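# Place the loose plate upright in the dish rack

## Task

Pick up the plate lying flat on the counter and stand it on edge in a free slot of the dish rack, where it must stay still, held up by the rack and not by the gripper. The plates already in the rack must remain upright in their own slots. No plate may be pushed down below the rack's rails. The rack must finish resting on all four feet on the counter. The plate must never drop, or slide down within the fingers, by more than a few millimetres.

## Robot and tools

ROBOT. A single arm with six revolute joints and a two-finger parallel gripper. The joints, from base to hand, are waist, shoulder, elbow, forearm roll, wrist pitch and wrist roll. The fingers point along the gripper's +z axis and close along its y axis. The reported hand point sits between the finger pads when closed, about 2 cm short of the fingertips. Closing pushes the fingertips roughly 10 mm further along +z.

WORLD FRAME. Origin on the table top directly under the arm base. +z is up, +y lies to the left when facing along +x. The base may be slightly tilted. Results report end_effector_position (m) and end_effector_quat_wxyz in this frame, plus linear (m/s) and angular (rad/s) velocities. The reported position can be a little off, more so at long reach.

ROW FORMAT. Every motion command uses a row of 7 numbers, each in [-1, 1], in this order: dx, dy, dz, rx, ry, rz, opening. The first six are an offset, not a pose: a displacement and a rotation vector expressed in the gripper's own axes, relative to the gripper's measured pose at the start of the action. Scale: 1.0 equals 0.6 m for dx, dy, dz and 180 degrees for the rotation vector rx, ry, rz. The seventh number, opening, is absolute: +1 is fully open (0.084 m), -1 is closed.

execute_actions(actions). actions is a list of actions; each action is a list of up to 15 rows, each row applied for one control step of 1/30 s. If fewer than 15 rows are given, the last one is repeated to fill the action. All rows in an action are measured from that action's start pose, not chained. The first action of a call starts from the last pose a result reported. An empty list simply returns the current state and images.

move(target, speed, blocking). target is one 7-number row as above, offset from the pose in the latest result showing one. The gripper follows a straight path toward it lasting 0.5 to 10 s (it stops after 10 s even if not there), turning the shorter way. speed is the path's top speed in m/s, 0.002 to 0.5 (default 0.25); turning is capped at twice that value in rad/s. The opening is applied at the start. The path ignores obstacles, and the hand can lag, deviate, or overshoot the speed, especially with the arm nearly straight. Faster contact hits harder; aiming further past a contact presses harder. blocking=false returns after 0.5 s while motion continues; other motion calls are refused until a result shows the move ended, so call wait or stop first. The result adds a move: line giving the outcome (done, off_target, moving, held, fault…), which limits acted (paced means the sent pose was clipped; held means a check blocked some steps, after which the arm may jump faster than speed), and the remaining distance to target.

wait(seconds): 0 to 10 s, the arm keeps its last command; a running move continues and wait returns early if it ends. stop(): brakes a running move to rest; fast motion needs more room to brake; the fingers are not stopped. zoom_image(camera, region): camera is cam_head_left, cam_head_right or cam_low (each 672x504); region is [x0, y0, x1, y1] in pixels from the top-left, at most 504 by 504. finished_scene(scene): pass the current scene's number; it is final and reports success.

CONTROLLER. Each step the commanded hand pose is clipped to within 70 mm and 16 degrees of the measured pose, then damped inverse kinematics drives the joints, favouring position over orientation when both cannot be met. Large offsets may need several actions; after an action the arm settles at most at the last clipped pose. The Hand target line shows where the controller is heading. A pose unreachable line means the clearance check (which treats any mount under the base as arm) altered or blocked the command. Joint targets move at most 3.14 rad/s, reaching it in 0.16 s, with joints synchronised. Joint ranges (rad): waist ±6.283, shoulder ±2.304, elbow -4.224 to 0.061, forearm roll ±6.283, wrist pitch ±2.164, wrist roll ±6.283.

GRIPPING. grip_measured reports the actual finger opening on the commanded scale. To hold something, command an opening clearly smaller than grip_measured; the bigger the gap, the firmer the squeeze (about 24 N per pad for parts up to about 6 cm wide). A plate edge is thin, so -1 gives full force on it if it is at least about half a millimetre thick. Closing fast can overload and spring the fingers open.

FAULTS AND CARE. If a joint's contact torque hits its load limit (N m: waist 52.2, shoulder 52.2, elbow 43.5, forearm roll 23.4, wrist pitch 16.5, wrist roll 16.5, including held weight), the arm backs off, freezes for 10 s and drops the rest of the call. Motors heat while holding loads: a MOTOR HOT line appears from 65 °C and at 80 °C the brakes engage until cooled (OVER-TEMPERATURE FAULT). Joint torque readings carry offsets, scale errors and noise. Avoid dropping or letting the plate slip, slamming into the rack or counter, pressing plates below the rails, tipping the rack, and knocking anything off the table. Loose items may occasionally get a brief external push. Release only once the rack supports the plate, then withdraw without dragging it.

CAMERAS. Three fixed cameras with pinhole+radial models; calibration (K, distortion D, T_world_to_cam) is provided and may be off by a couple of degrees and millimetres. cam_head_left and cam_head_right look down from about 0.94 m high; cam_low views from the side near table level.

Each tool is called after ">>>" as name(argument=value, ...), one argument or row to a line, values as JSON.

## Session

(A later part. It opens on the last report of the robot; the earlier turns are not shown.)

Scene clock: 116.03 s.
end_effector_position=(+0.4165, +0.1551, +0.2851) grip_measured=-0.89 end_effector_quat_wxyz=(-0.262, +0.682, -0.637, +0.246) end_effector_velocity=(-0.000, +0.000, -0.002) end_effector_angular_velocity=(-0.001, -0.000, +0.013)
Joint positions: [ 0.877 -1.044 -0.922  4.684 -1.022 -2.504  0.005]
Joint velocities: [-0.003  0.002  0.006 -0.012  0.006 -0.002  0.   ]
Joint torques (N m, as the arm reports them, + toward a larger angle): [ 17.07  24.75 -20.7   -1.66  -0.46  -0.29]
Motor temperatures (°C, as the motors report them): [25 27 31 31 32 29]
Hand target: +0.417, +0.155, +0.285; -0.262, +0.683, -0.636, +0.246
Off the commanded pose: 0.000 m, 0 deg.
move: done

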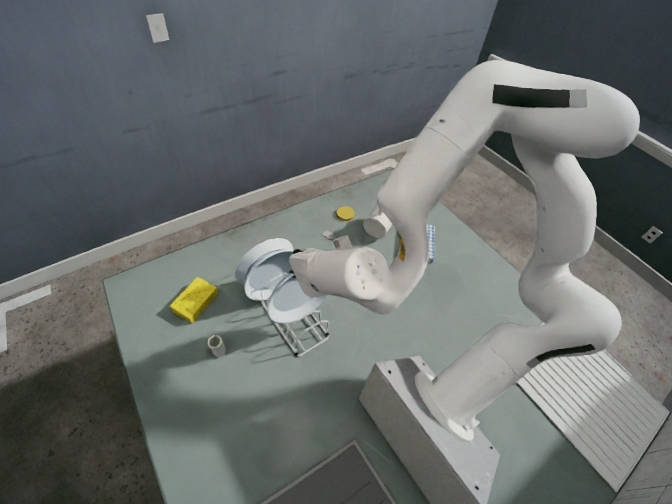

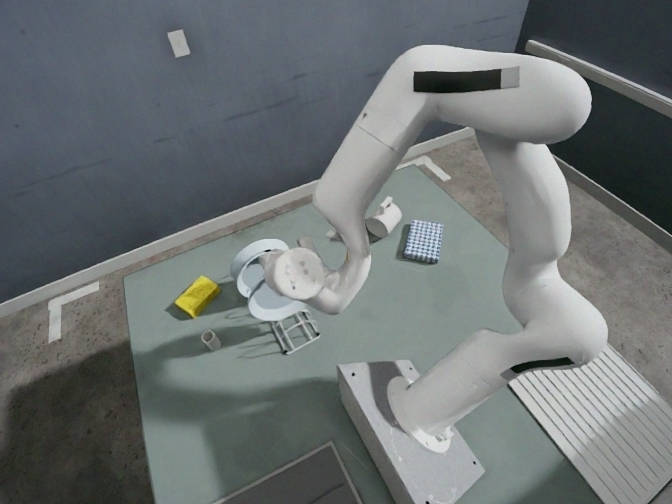

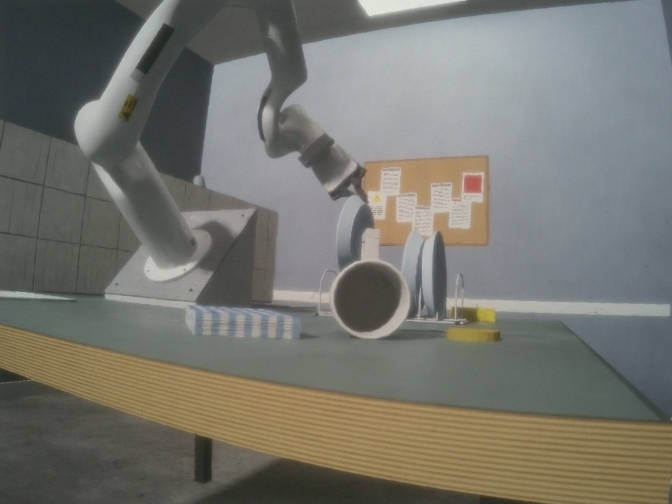

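>>> move(
  target=[0,-0.015,0.0134,0,0,0,-1],
  speed=0.03,
)

>>> move(
  target=[0,0.022,0.025,0,0,0,-1],
  speed=0.02,
)

>>> zoom_image(
  camera="cam_head_left",
  region=[230, 250, 370, 370],
)

Scene clock: 125.40 s.
end_effector_position=(+0.4282, +0.1559, +0.2850) grip_measured=-0.88 end_effector_quat_wxyz=(-0.262, +0.682, -0.637, +0.246) end_effector_velocity=(+0.002, +0.000, -0.000) end_effector_angular_velocity=(+0.000, +0.002, +0.000)
Joint positions: [ 0.856 -1.05  -0.942  4.672 -1.023 -2.52   0.005]
Joint velocities: [-0.004 -0.001 -0.003 -0.001  0.001 -0.004  0.   ]
Joint torques (N m, as the arm reports them, + toward a larger angle): [ 18.58  25.27 -20.16  -2.18  -0.98  -0.42]
Motor temperatures (°C, as the motors report them): [25 27 31 31 32 29]
Hand target: +0.429, +0.156, +0.285; -0.262, +0.682, -0.637, +0.246
Off the commanded pose: 0.000 m, 0 deg.
move: done

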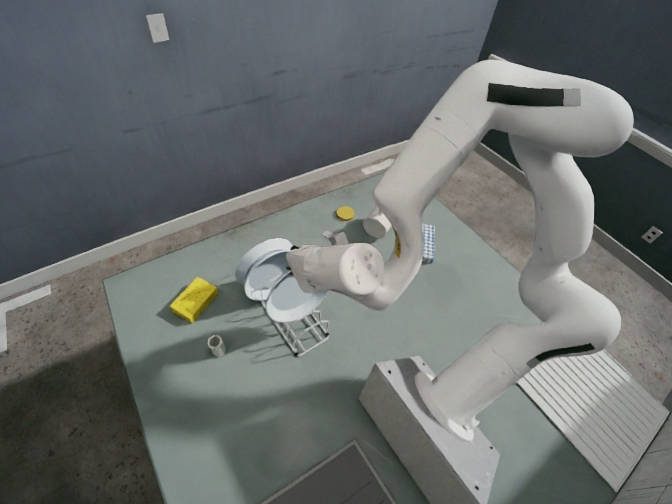

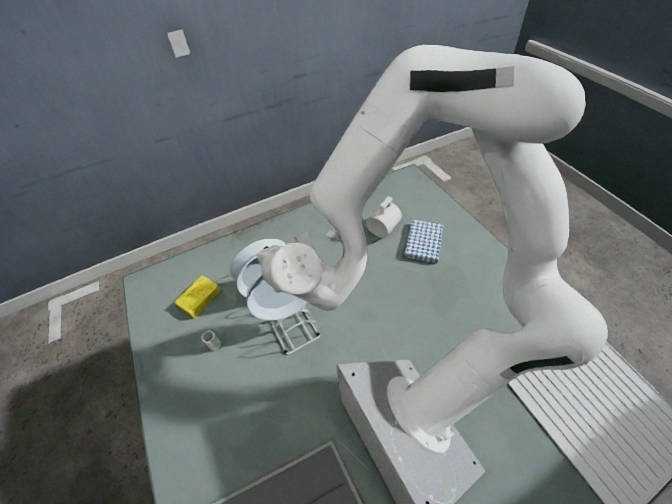

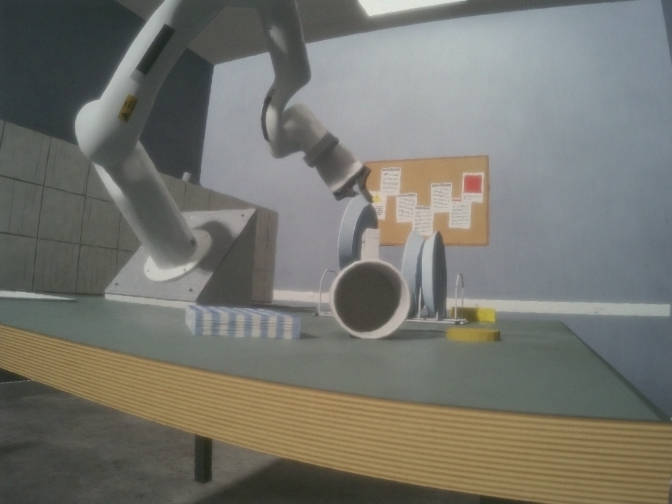

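Scene clock: 126.70 s.
end_effector_position=(+0.4285, +0.1559, +0.2653) grip_measured=-0.87 end_effector_quat_wxyz=(-0.262, +0.682, -0.637, +0.246) end_effector_velocity=(+0.002, +0.000, +0.001) end_effector_angular_velocity=(+0.002, -0.006, +0.000)
Joint positions: [ 0.834 -1.077 -0.932  4.628 -1.028 -2.476  0.006]
Joint velocities: [-0.001  0.    -0.001 -0.006 -0.003  0.002  0.   ]
Joint torques (N m, as the arm reports them, + toward a larger angle): [ 16.92  24.14 -18.59  -2.68  -1.17  -0.04]
Motor temperatures (°C, as the motors report them): [25 27 31 31 32 29]
Hand target: +0.428, +0.156, +0.265; -0.262, +0.682, -0.637, +0.246
Off the commanded pose: 0.000 m, 0 deg.
move: done

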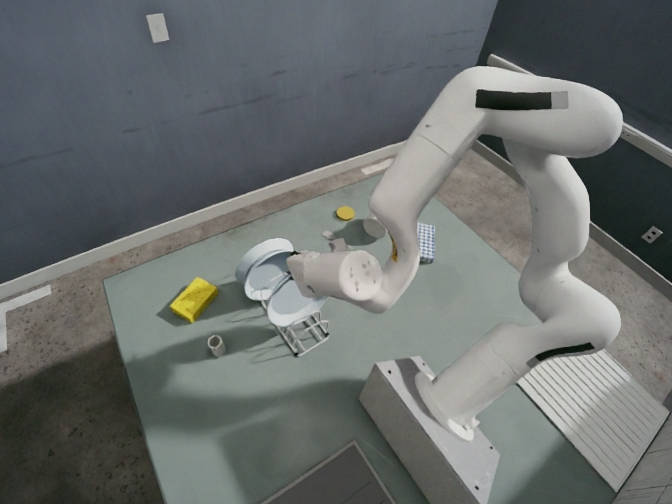

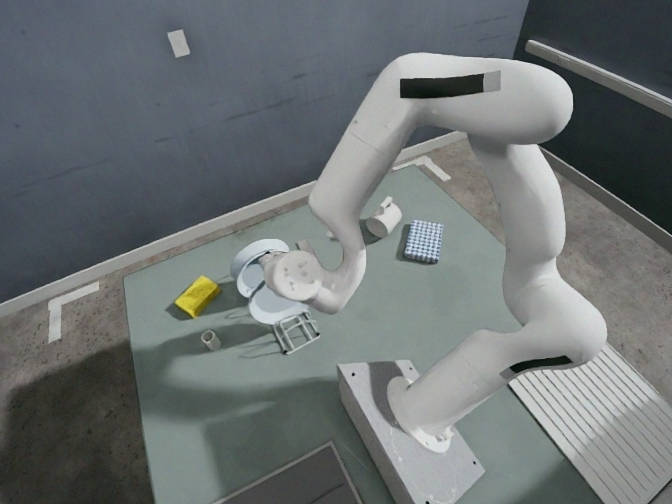

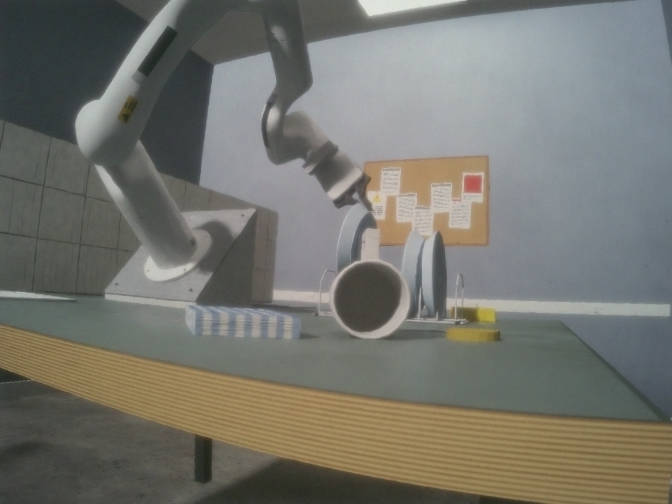

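Region (230, 250, 370, 370) of cam_head_left's 672x504 image, scaled by 3.600, with more detail than that image has; it fills the top 432 rows of this view, and the rest is white.

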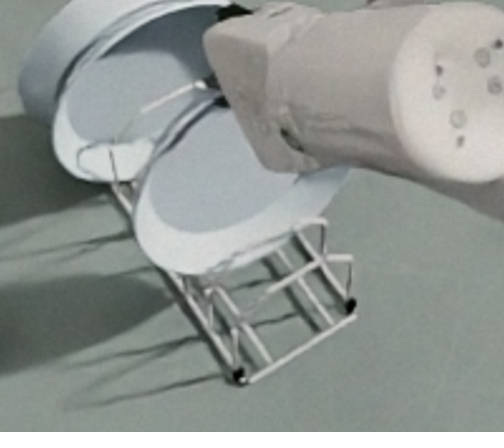

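>>> move(
  target=[0,0.027,-0.024,0,0,0,-1],
  speed=0.02,
)

>>> move(
  target=[0,0.022,0.025,0,0,0,-1],
  speed=0.015,
)

>>> zoom_image(
  camera="cam_head_left",
  region=[230, 250, 370, 370],
)

>>> zoom_image(
  camera="cam_low",
  region=[290, 170, 490, 340],
)

Scene clock: 140.03 s.
end_effector_position=(+0.4072, +0.1543, +0.2652) grip_measured=-0.89 end_effector_quat_wxyz=(-0.262, +0.682, -0.637, +0.246) end_effector_velocity=(-0.002, -0.000, +0.000) end_effector_angular_velocity=(+0.002, +0.000, -0.002)
Joint positions: [ 0.873 -1.068 -0.895  4.65  -1.024 -2.444  0.005]
Joint velocities: [0.004 0.002 0.003 0.002 0.001 0.005 0.   ]
Joint torques (N m, as the arm reports them, + toward a larger angle): [ 17.09  27.51 -18.26  -0.85  -0.41  -0.25]
Motor temperatures (°C, as the motors report them): [25 27 31 31 32 29]
Hand target: +0.407, +0.154, +0.265; -0.262, +0.682, -0.637, +0.246
Off the commanded pose: 0.000 m, 0 deg.
move: done

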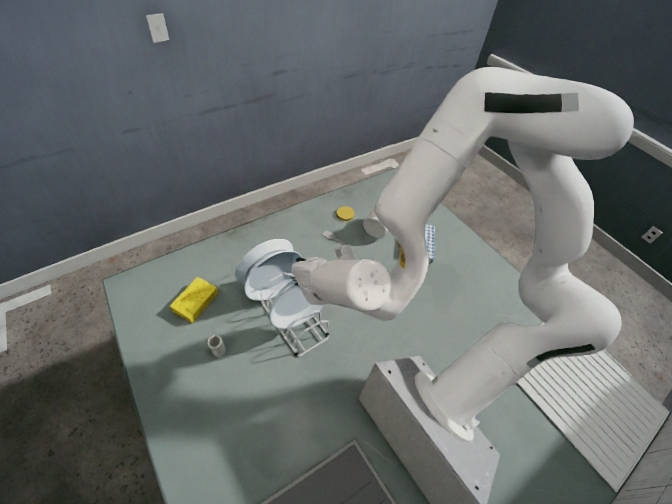

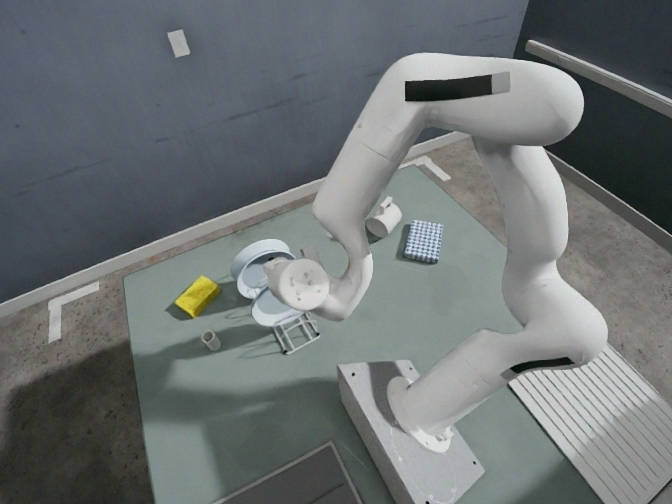

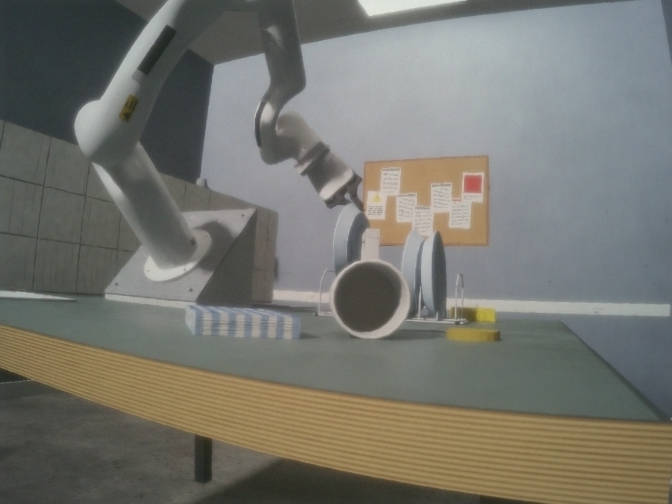

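Scene clock: 141.60 s.
end_effector_position=(+0.4073, +0.1543, +0.2454) grip_measured=-0.89 end_effector_quat_wxyz=(-0.262, +0.682, -0.637, +0.246) end_effector_velocity=(+0.001, +0.001, -0.001) end_effector_angular_velocity=(+0.002, -0.006, -0.001)
Joint positions: [ 0.851 -1.098 -0.887  4.605 -1.031 -2.4    0.005]
Joint velocities: [-0.001 -0.004 -0.001 -0.009 -0.004  0.008  0.   ]
Joint torques (N m, as the arm reports them, + toward a larger angle): [ 17.25  26.32 -15.72  -0.78  -0.59   0.19]
Motor temperatures (°C, as the motors report them): [25 27 31 31 32 29]
Hand target: +0.407, +0.154, +0.245; -0.262, +0.682, -0.637, +0.246
Off the commanded pose: 0.000 m, 0 deg.
move: done

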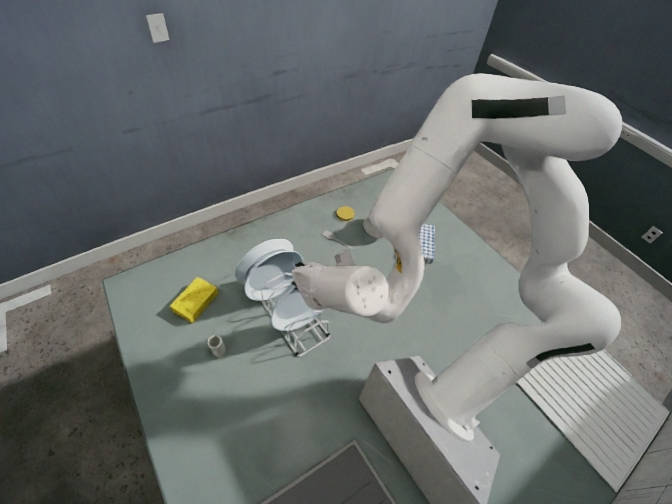

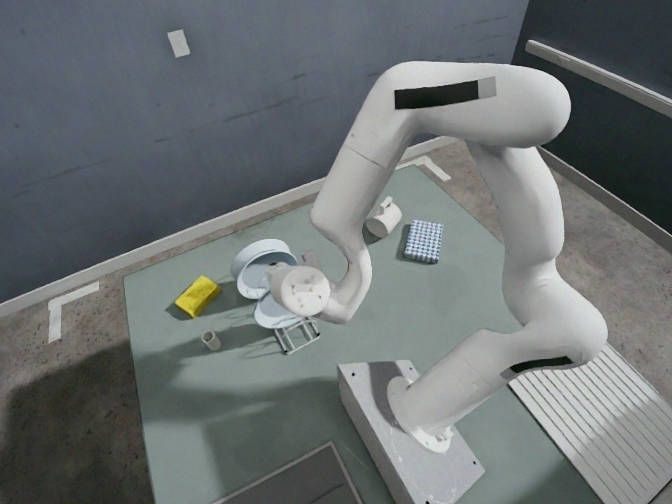

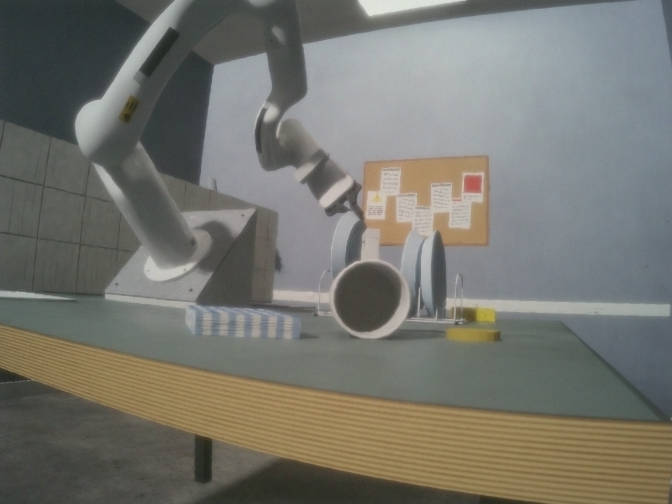

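Region (230, 250, 370, 370) of cam_head_left's 672x504 image, scaled by 3.600, with more detail than that image has; it fills the top 432 rows of this view, and the rest is white.

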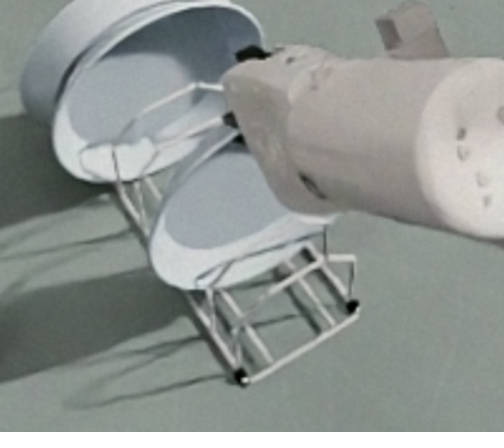

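Region (290, 170, 490, 340) of cam_low's 672x504 image, scaled by 2.520, with more detail than that image has; it fills the top 428 rows of this view, and the rest is white.

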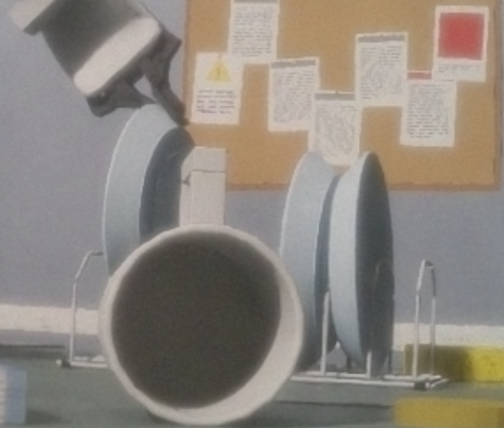

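>>> move(
  target=[0,0.039,0.043,0.01,-0.008,-0.009,-1],
  speed=0.015,
)

>>> zoom_image(
  camera="cam_head_left",
  region=[230, 250, 370, 370],
)

>>> zoom_image(
  camera="cam_low",
  region=[290, 170, 490, 340],
)

Scene clock: 151.70 s.
end_effector_position=(+0.4071, +0.1542, +0.2108) grip_measured=-0.89 end_effector_quat_wxyz=(-0.277, +0.690, -0.620, +0.251) end_effector_velocity=(+0.000, +0.001, -0.001) end_effector_angular_velocity=(+0.001, -0.005, +0.004)
Joint positions: [ 0.807 -1.149 -0.852  4.469 -1.061 -2.309  0.005]
Joint velocities: [-0.001 -0.003  0.002 -0.01  -0.003  0.005  0.   ]
Joint torques (N m, as the arm reports them, + toward a larger angle): [ 17.54  25.15 -18.61  -1.57  -1.17  -0.4 ]
Motor temperatures (°C, as the motors report them): [25 27 31 31 32 29]
Hand target: +0.407, +0.154, +0.211; -0.277, +0.690, -0.620, +0.251
Off the commanded pose: 0.000 m, 0 deg.
move: done

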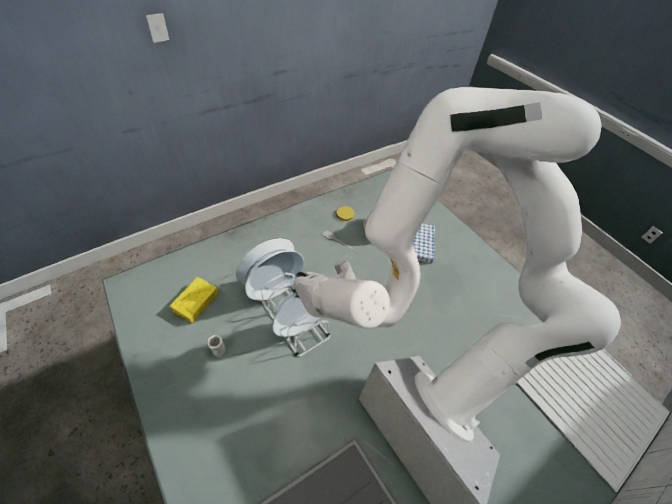

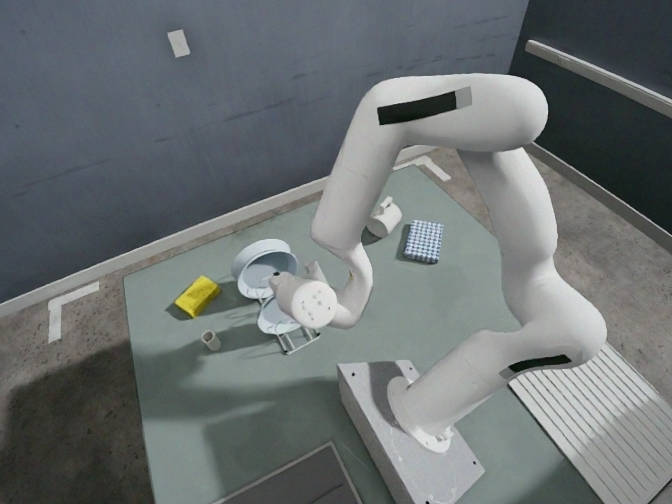

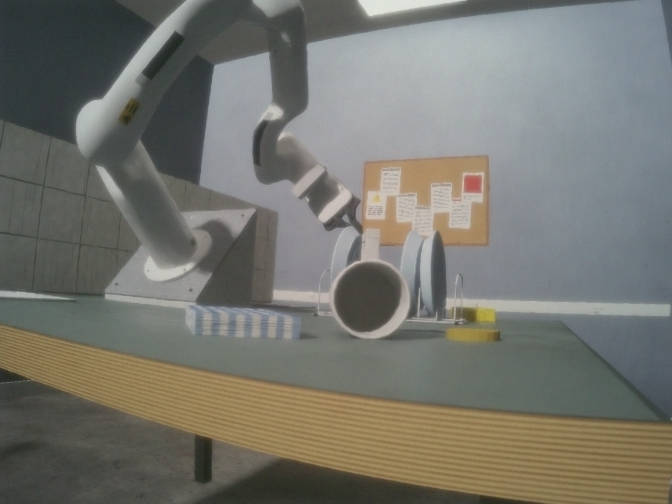

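Region (230, 250, 370, 370) of cam_head_left's 672x504 image, scaled by 3.600, with more detail than that image has; it fills the top 432 rows of this view, and the rest is white.

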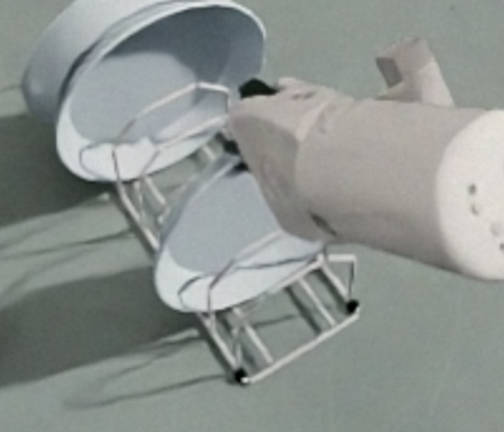

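Region (290, 170, 490, 340) of cam_low's 672x504 image, scaled by 2.520, with more detail than that image has; it fills the top 428 rows of this view, and the rest is white.

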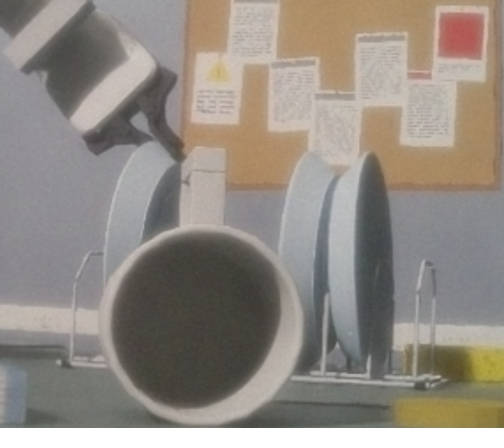

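>>> move(
  target=[-0.009,0.014,0.0145,0,0,0,-1],
  speed=0.01,
)

>>> zoom_image(
  camera="cam_low",
  region=[290, 170, 490, 340],
)

Scene clock: 159.80 s.
end_effector_position=(+0.4075, +0.1596, +0.2005) grip_measured=-0.89 end_effector_quat_wxyz=(-0.278, +0.689, -0.620, +0.252) end_effector_velocity=(-0.001, +0.001, -0.002) end_effector_angular_velocity=(+0.000, -0.001, -0.001)
Joint positions: [ 0.8   -1.18  -0.864  4.45  -1.071 -2.287  0.005]
Joint velocities: [ 0.    -0.005 -0.001 -0.002 -0.002  0.006  0.   ]
Joint torques (N m, as the arm reports them, + toward a larger angle): [  9.42  13.06 -11.56  -0.24   1.09   0.  ]
Motor temperatures (°C, as the motors report them): [25 27 31 31 32 29]
Hand target: +0.406, +0.160, +0.199; -0.277, +0.690, -0.620, +0.251
Off the commanded pose: 0.002 m, 0 deg.
move: done

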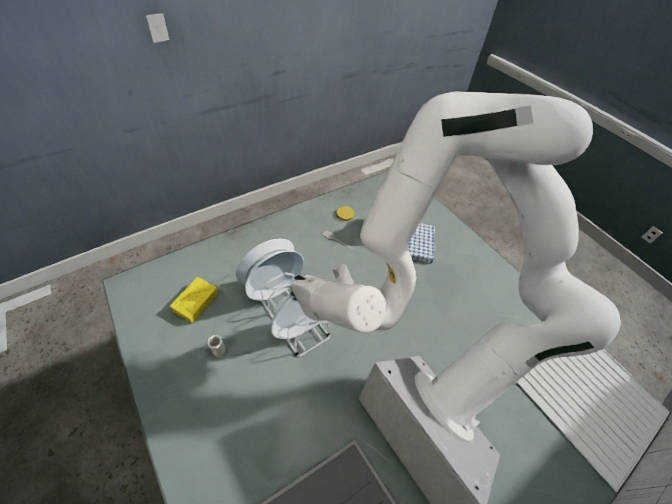

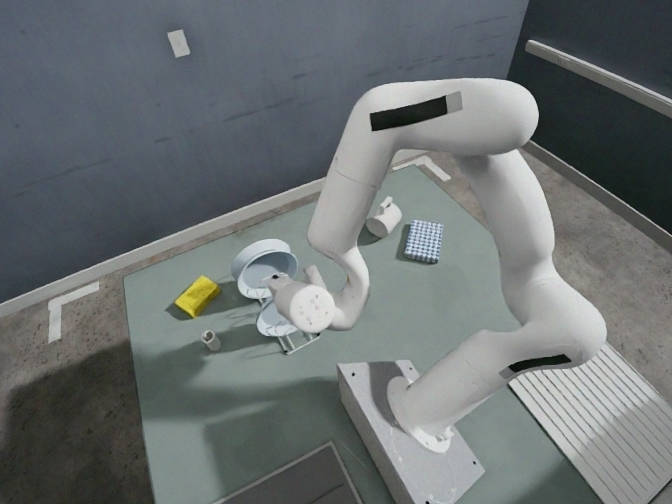

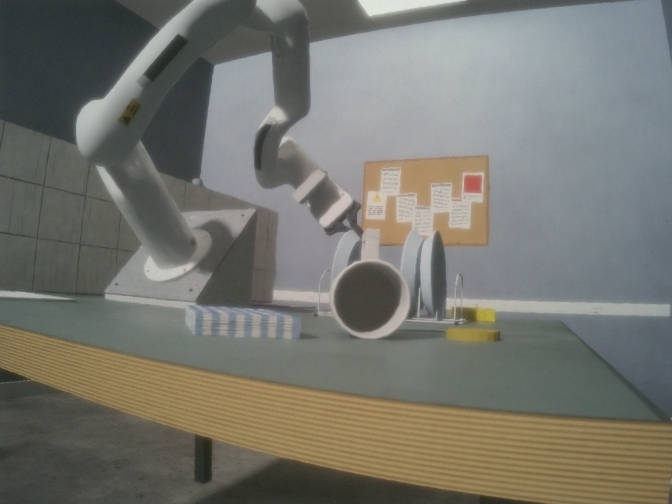

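Region (290, 170, 490, 340) of cam_low's 672x504 image, scaled by 2.520, with more detail than that image has; it fills the top 428 rows of this view, and the rest is white.

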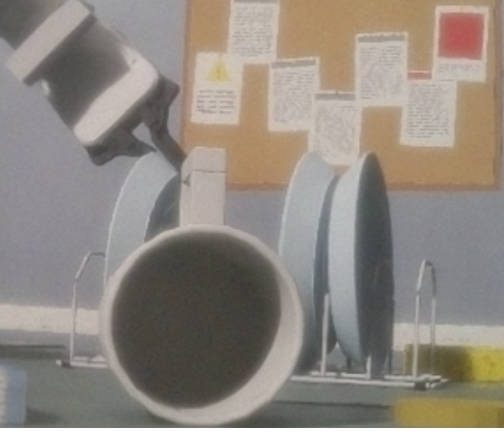

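Contact. Release.

>>> move(
  target=[0,0,0,0,0,0,-0.4],
)

>>> move(
  target=[0,0,-0.1,0,0,0,-0.4],
  speed=0.08,
)

Scene clock: 166.87 s.
end_effector_position=(+0.4074, +0.1596, +0.2004) grip_measured=-0.42 end_effector_quat_wxyz=(-0.278, +0.689, -0.620, +0.252) end_effector_velocity=(+0.000, -0.000, -0.000) end_effector_angular_velocity=(+0.000, +0.001, -0.001)
Joint positions: [ 0.799 -1.18  -0.864  4.45  -1.071 -2.287  0.026]
Joint velocities: [-0.001 -0.001 -0.001 -0.    -0.    -0.    -0.   ]
Joint torques (N m, as the arm reports them, + toward a larger angle): [ 19.57  26.04 -14.34  -1.62  -0.3   -0.28]
Motor temperatures (°C, as the motors report them): [25 27 31 31 32 29]
Hand target: +0.408, +0.160, +0.200; -0.278, +0.689, -0.620, +0.252
Off the commanded pose: 0.000 m, 0 deg.
move: done

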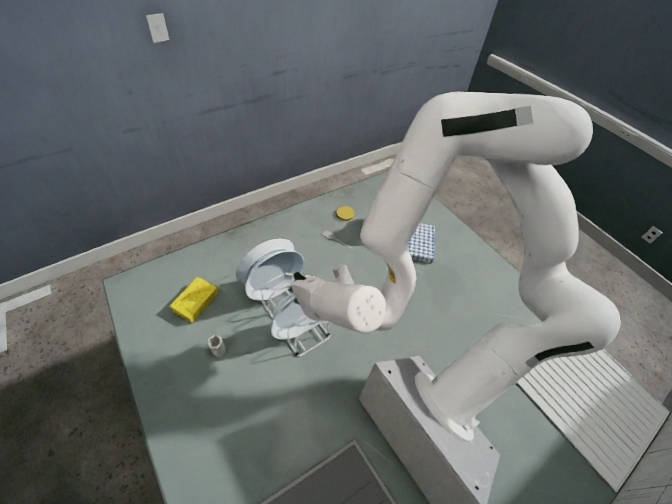

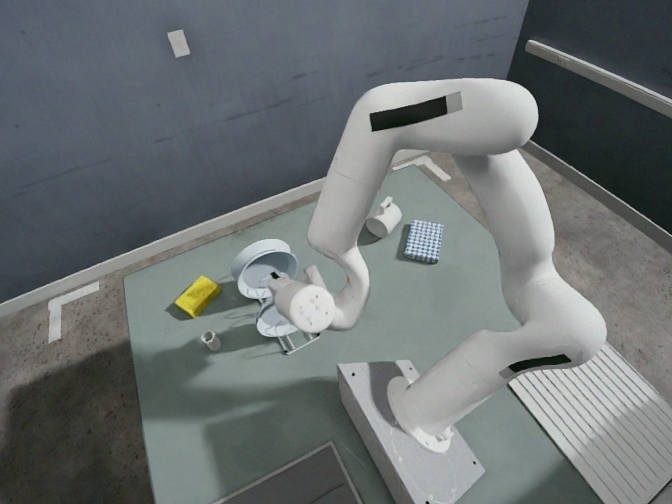

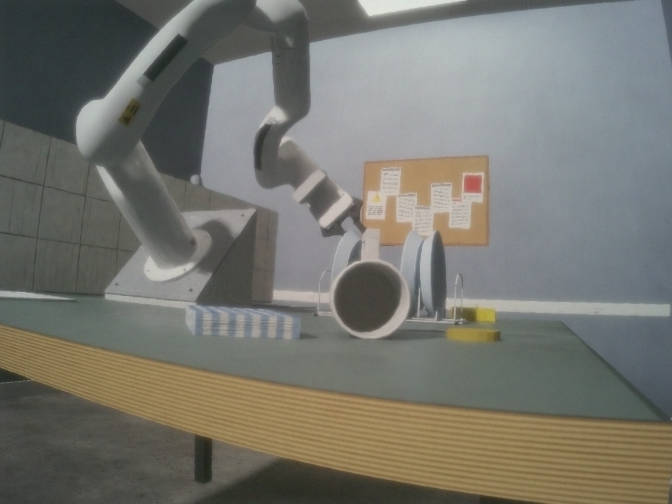

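Scene clock: 168.07 s.
end_effector_position=(+0.3663, +0.1553, +0.2432) grip_measured=-0.42 end_effector_quat_wxyz=(-0.278, +0.689, -0.620, +0.252) end_effector_velocity=(-0.002, -0.000, +0.002) end_effector_angular_velocity=(-0.001, +0.001, -0.000)
Joint positions: [ 0.936 -1.093 -0.807  4.593 -1.026 -2.312  0.026]
Joint velocities: [ 0.007  0.003  0.002  0.009  0.002 -0.002  0.   ]
Joint torques (N m, as the arm reports them, + toward a larger angle): [ 13.95  21.67 -16.7   -2.72  -0.31  -0.33]
Motor temperatures (°C, as the motors report them): [25 27 31 31 32 29]
Hand target: +0.366, +0.155, +0.243; -0.278, +0.689, -0.620, +0.252
Off the commanded pose: 0.000 m, 0 deg.
move: done

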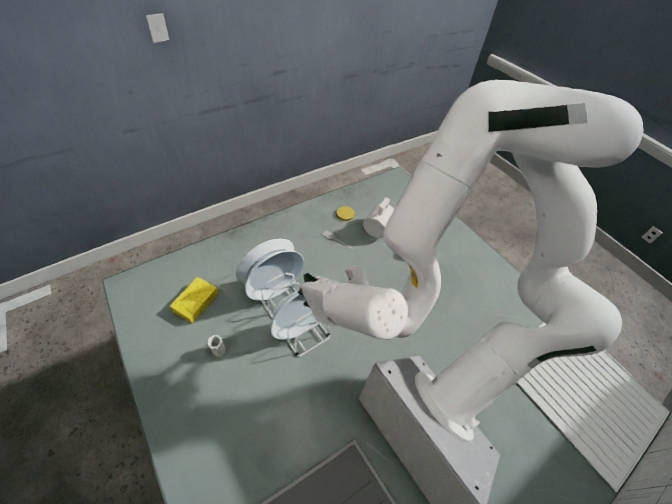

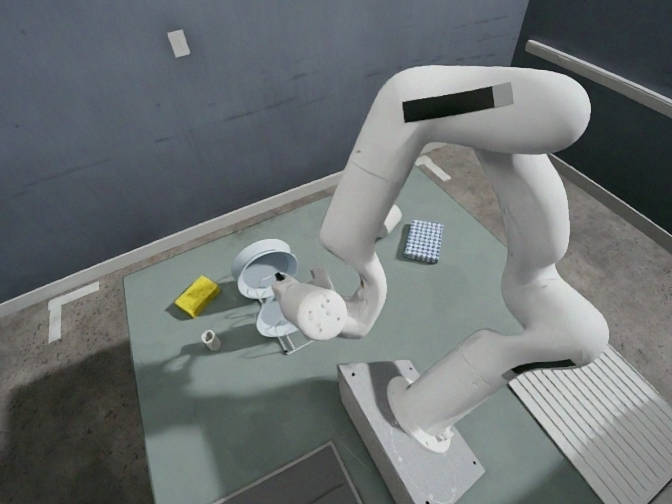

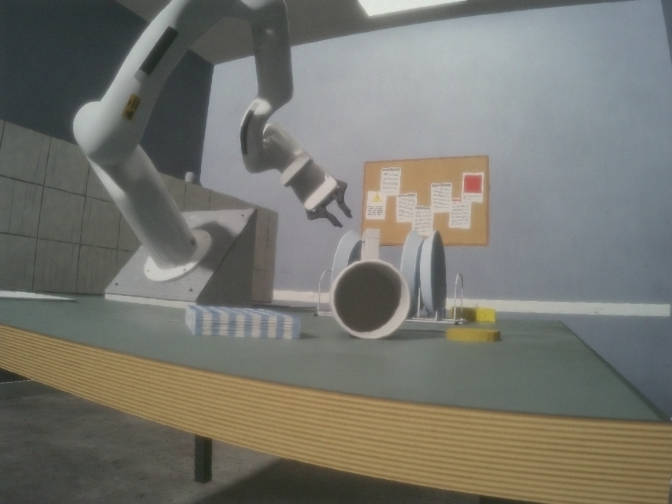

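>>> finished_scene(
  scene=1,
)

The scene is finished: the task was done.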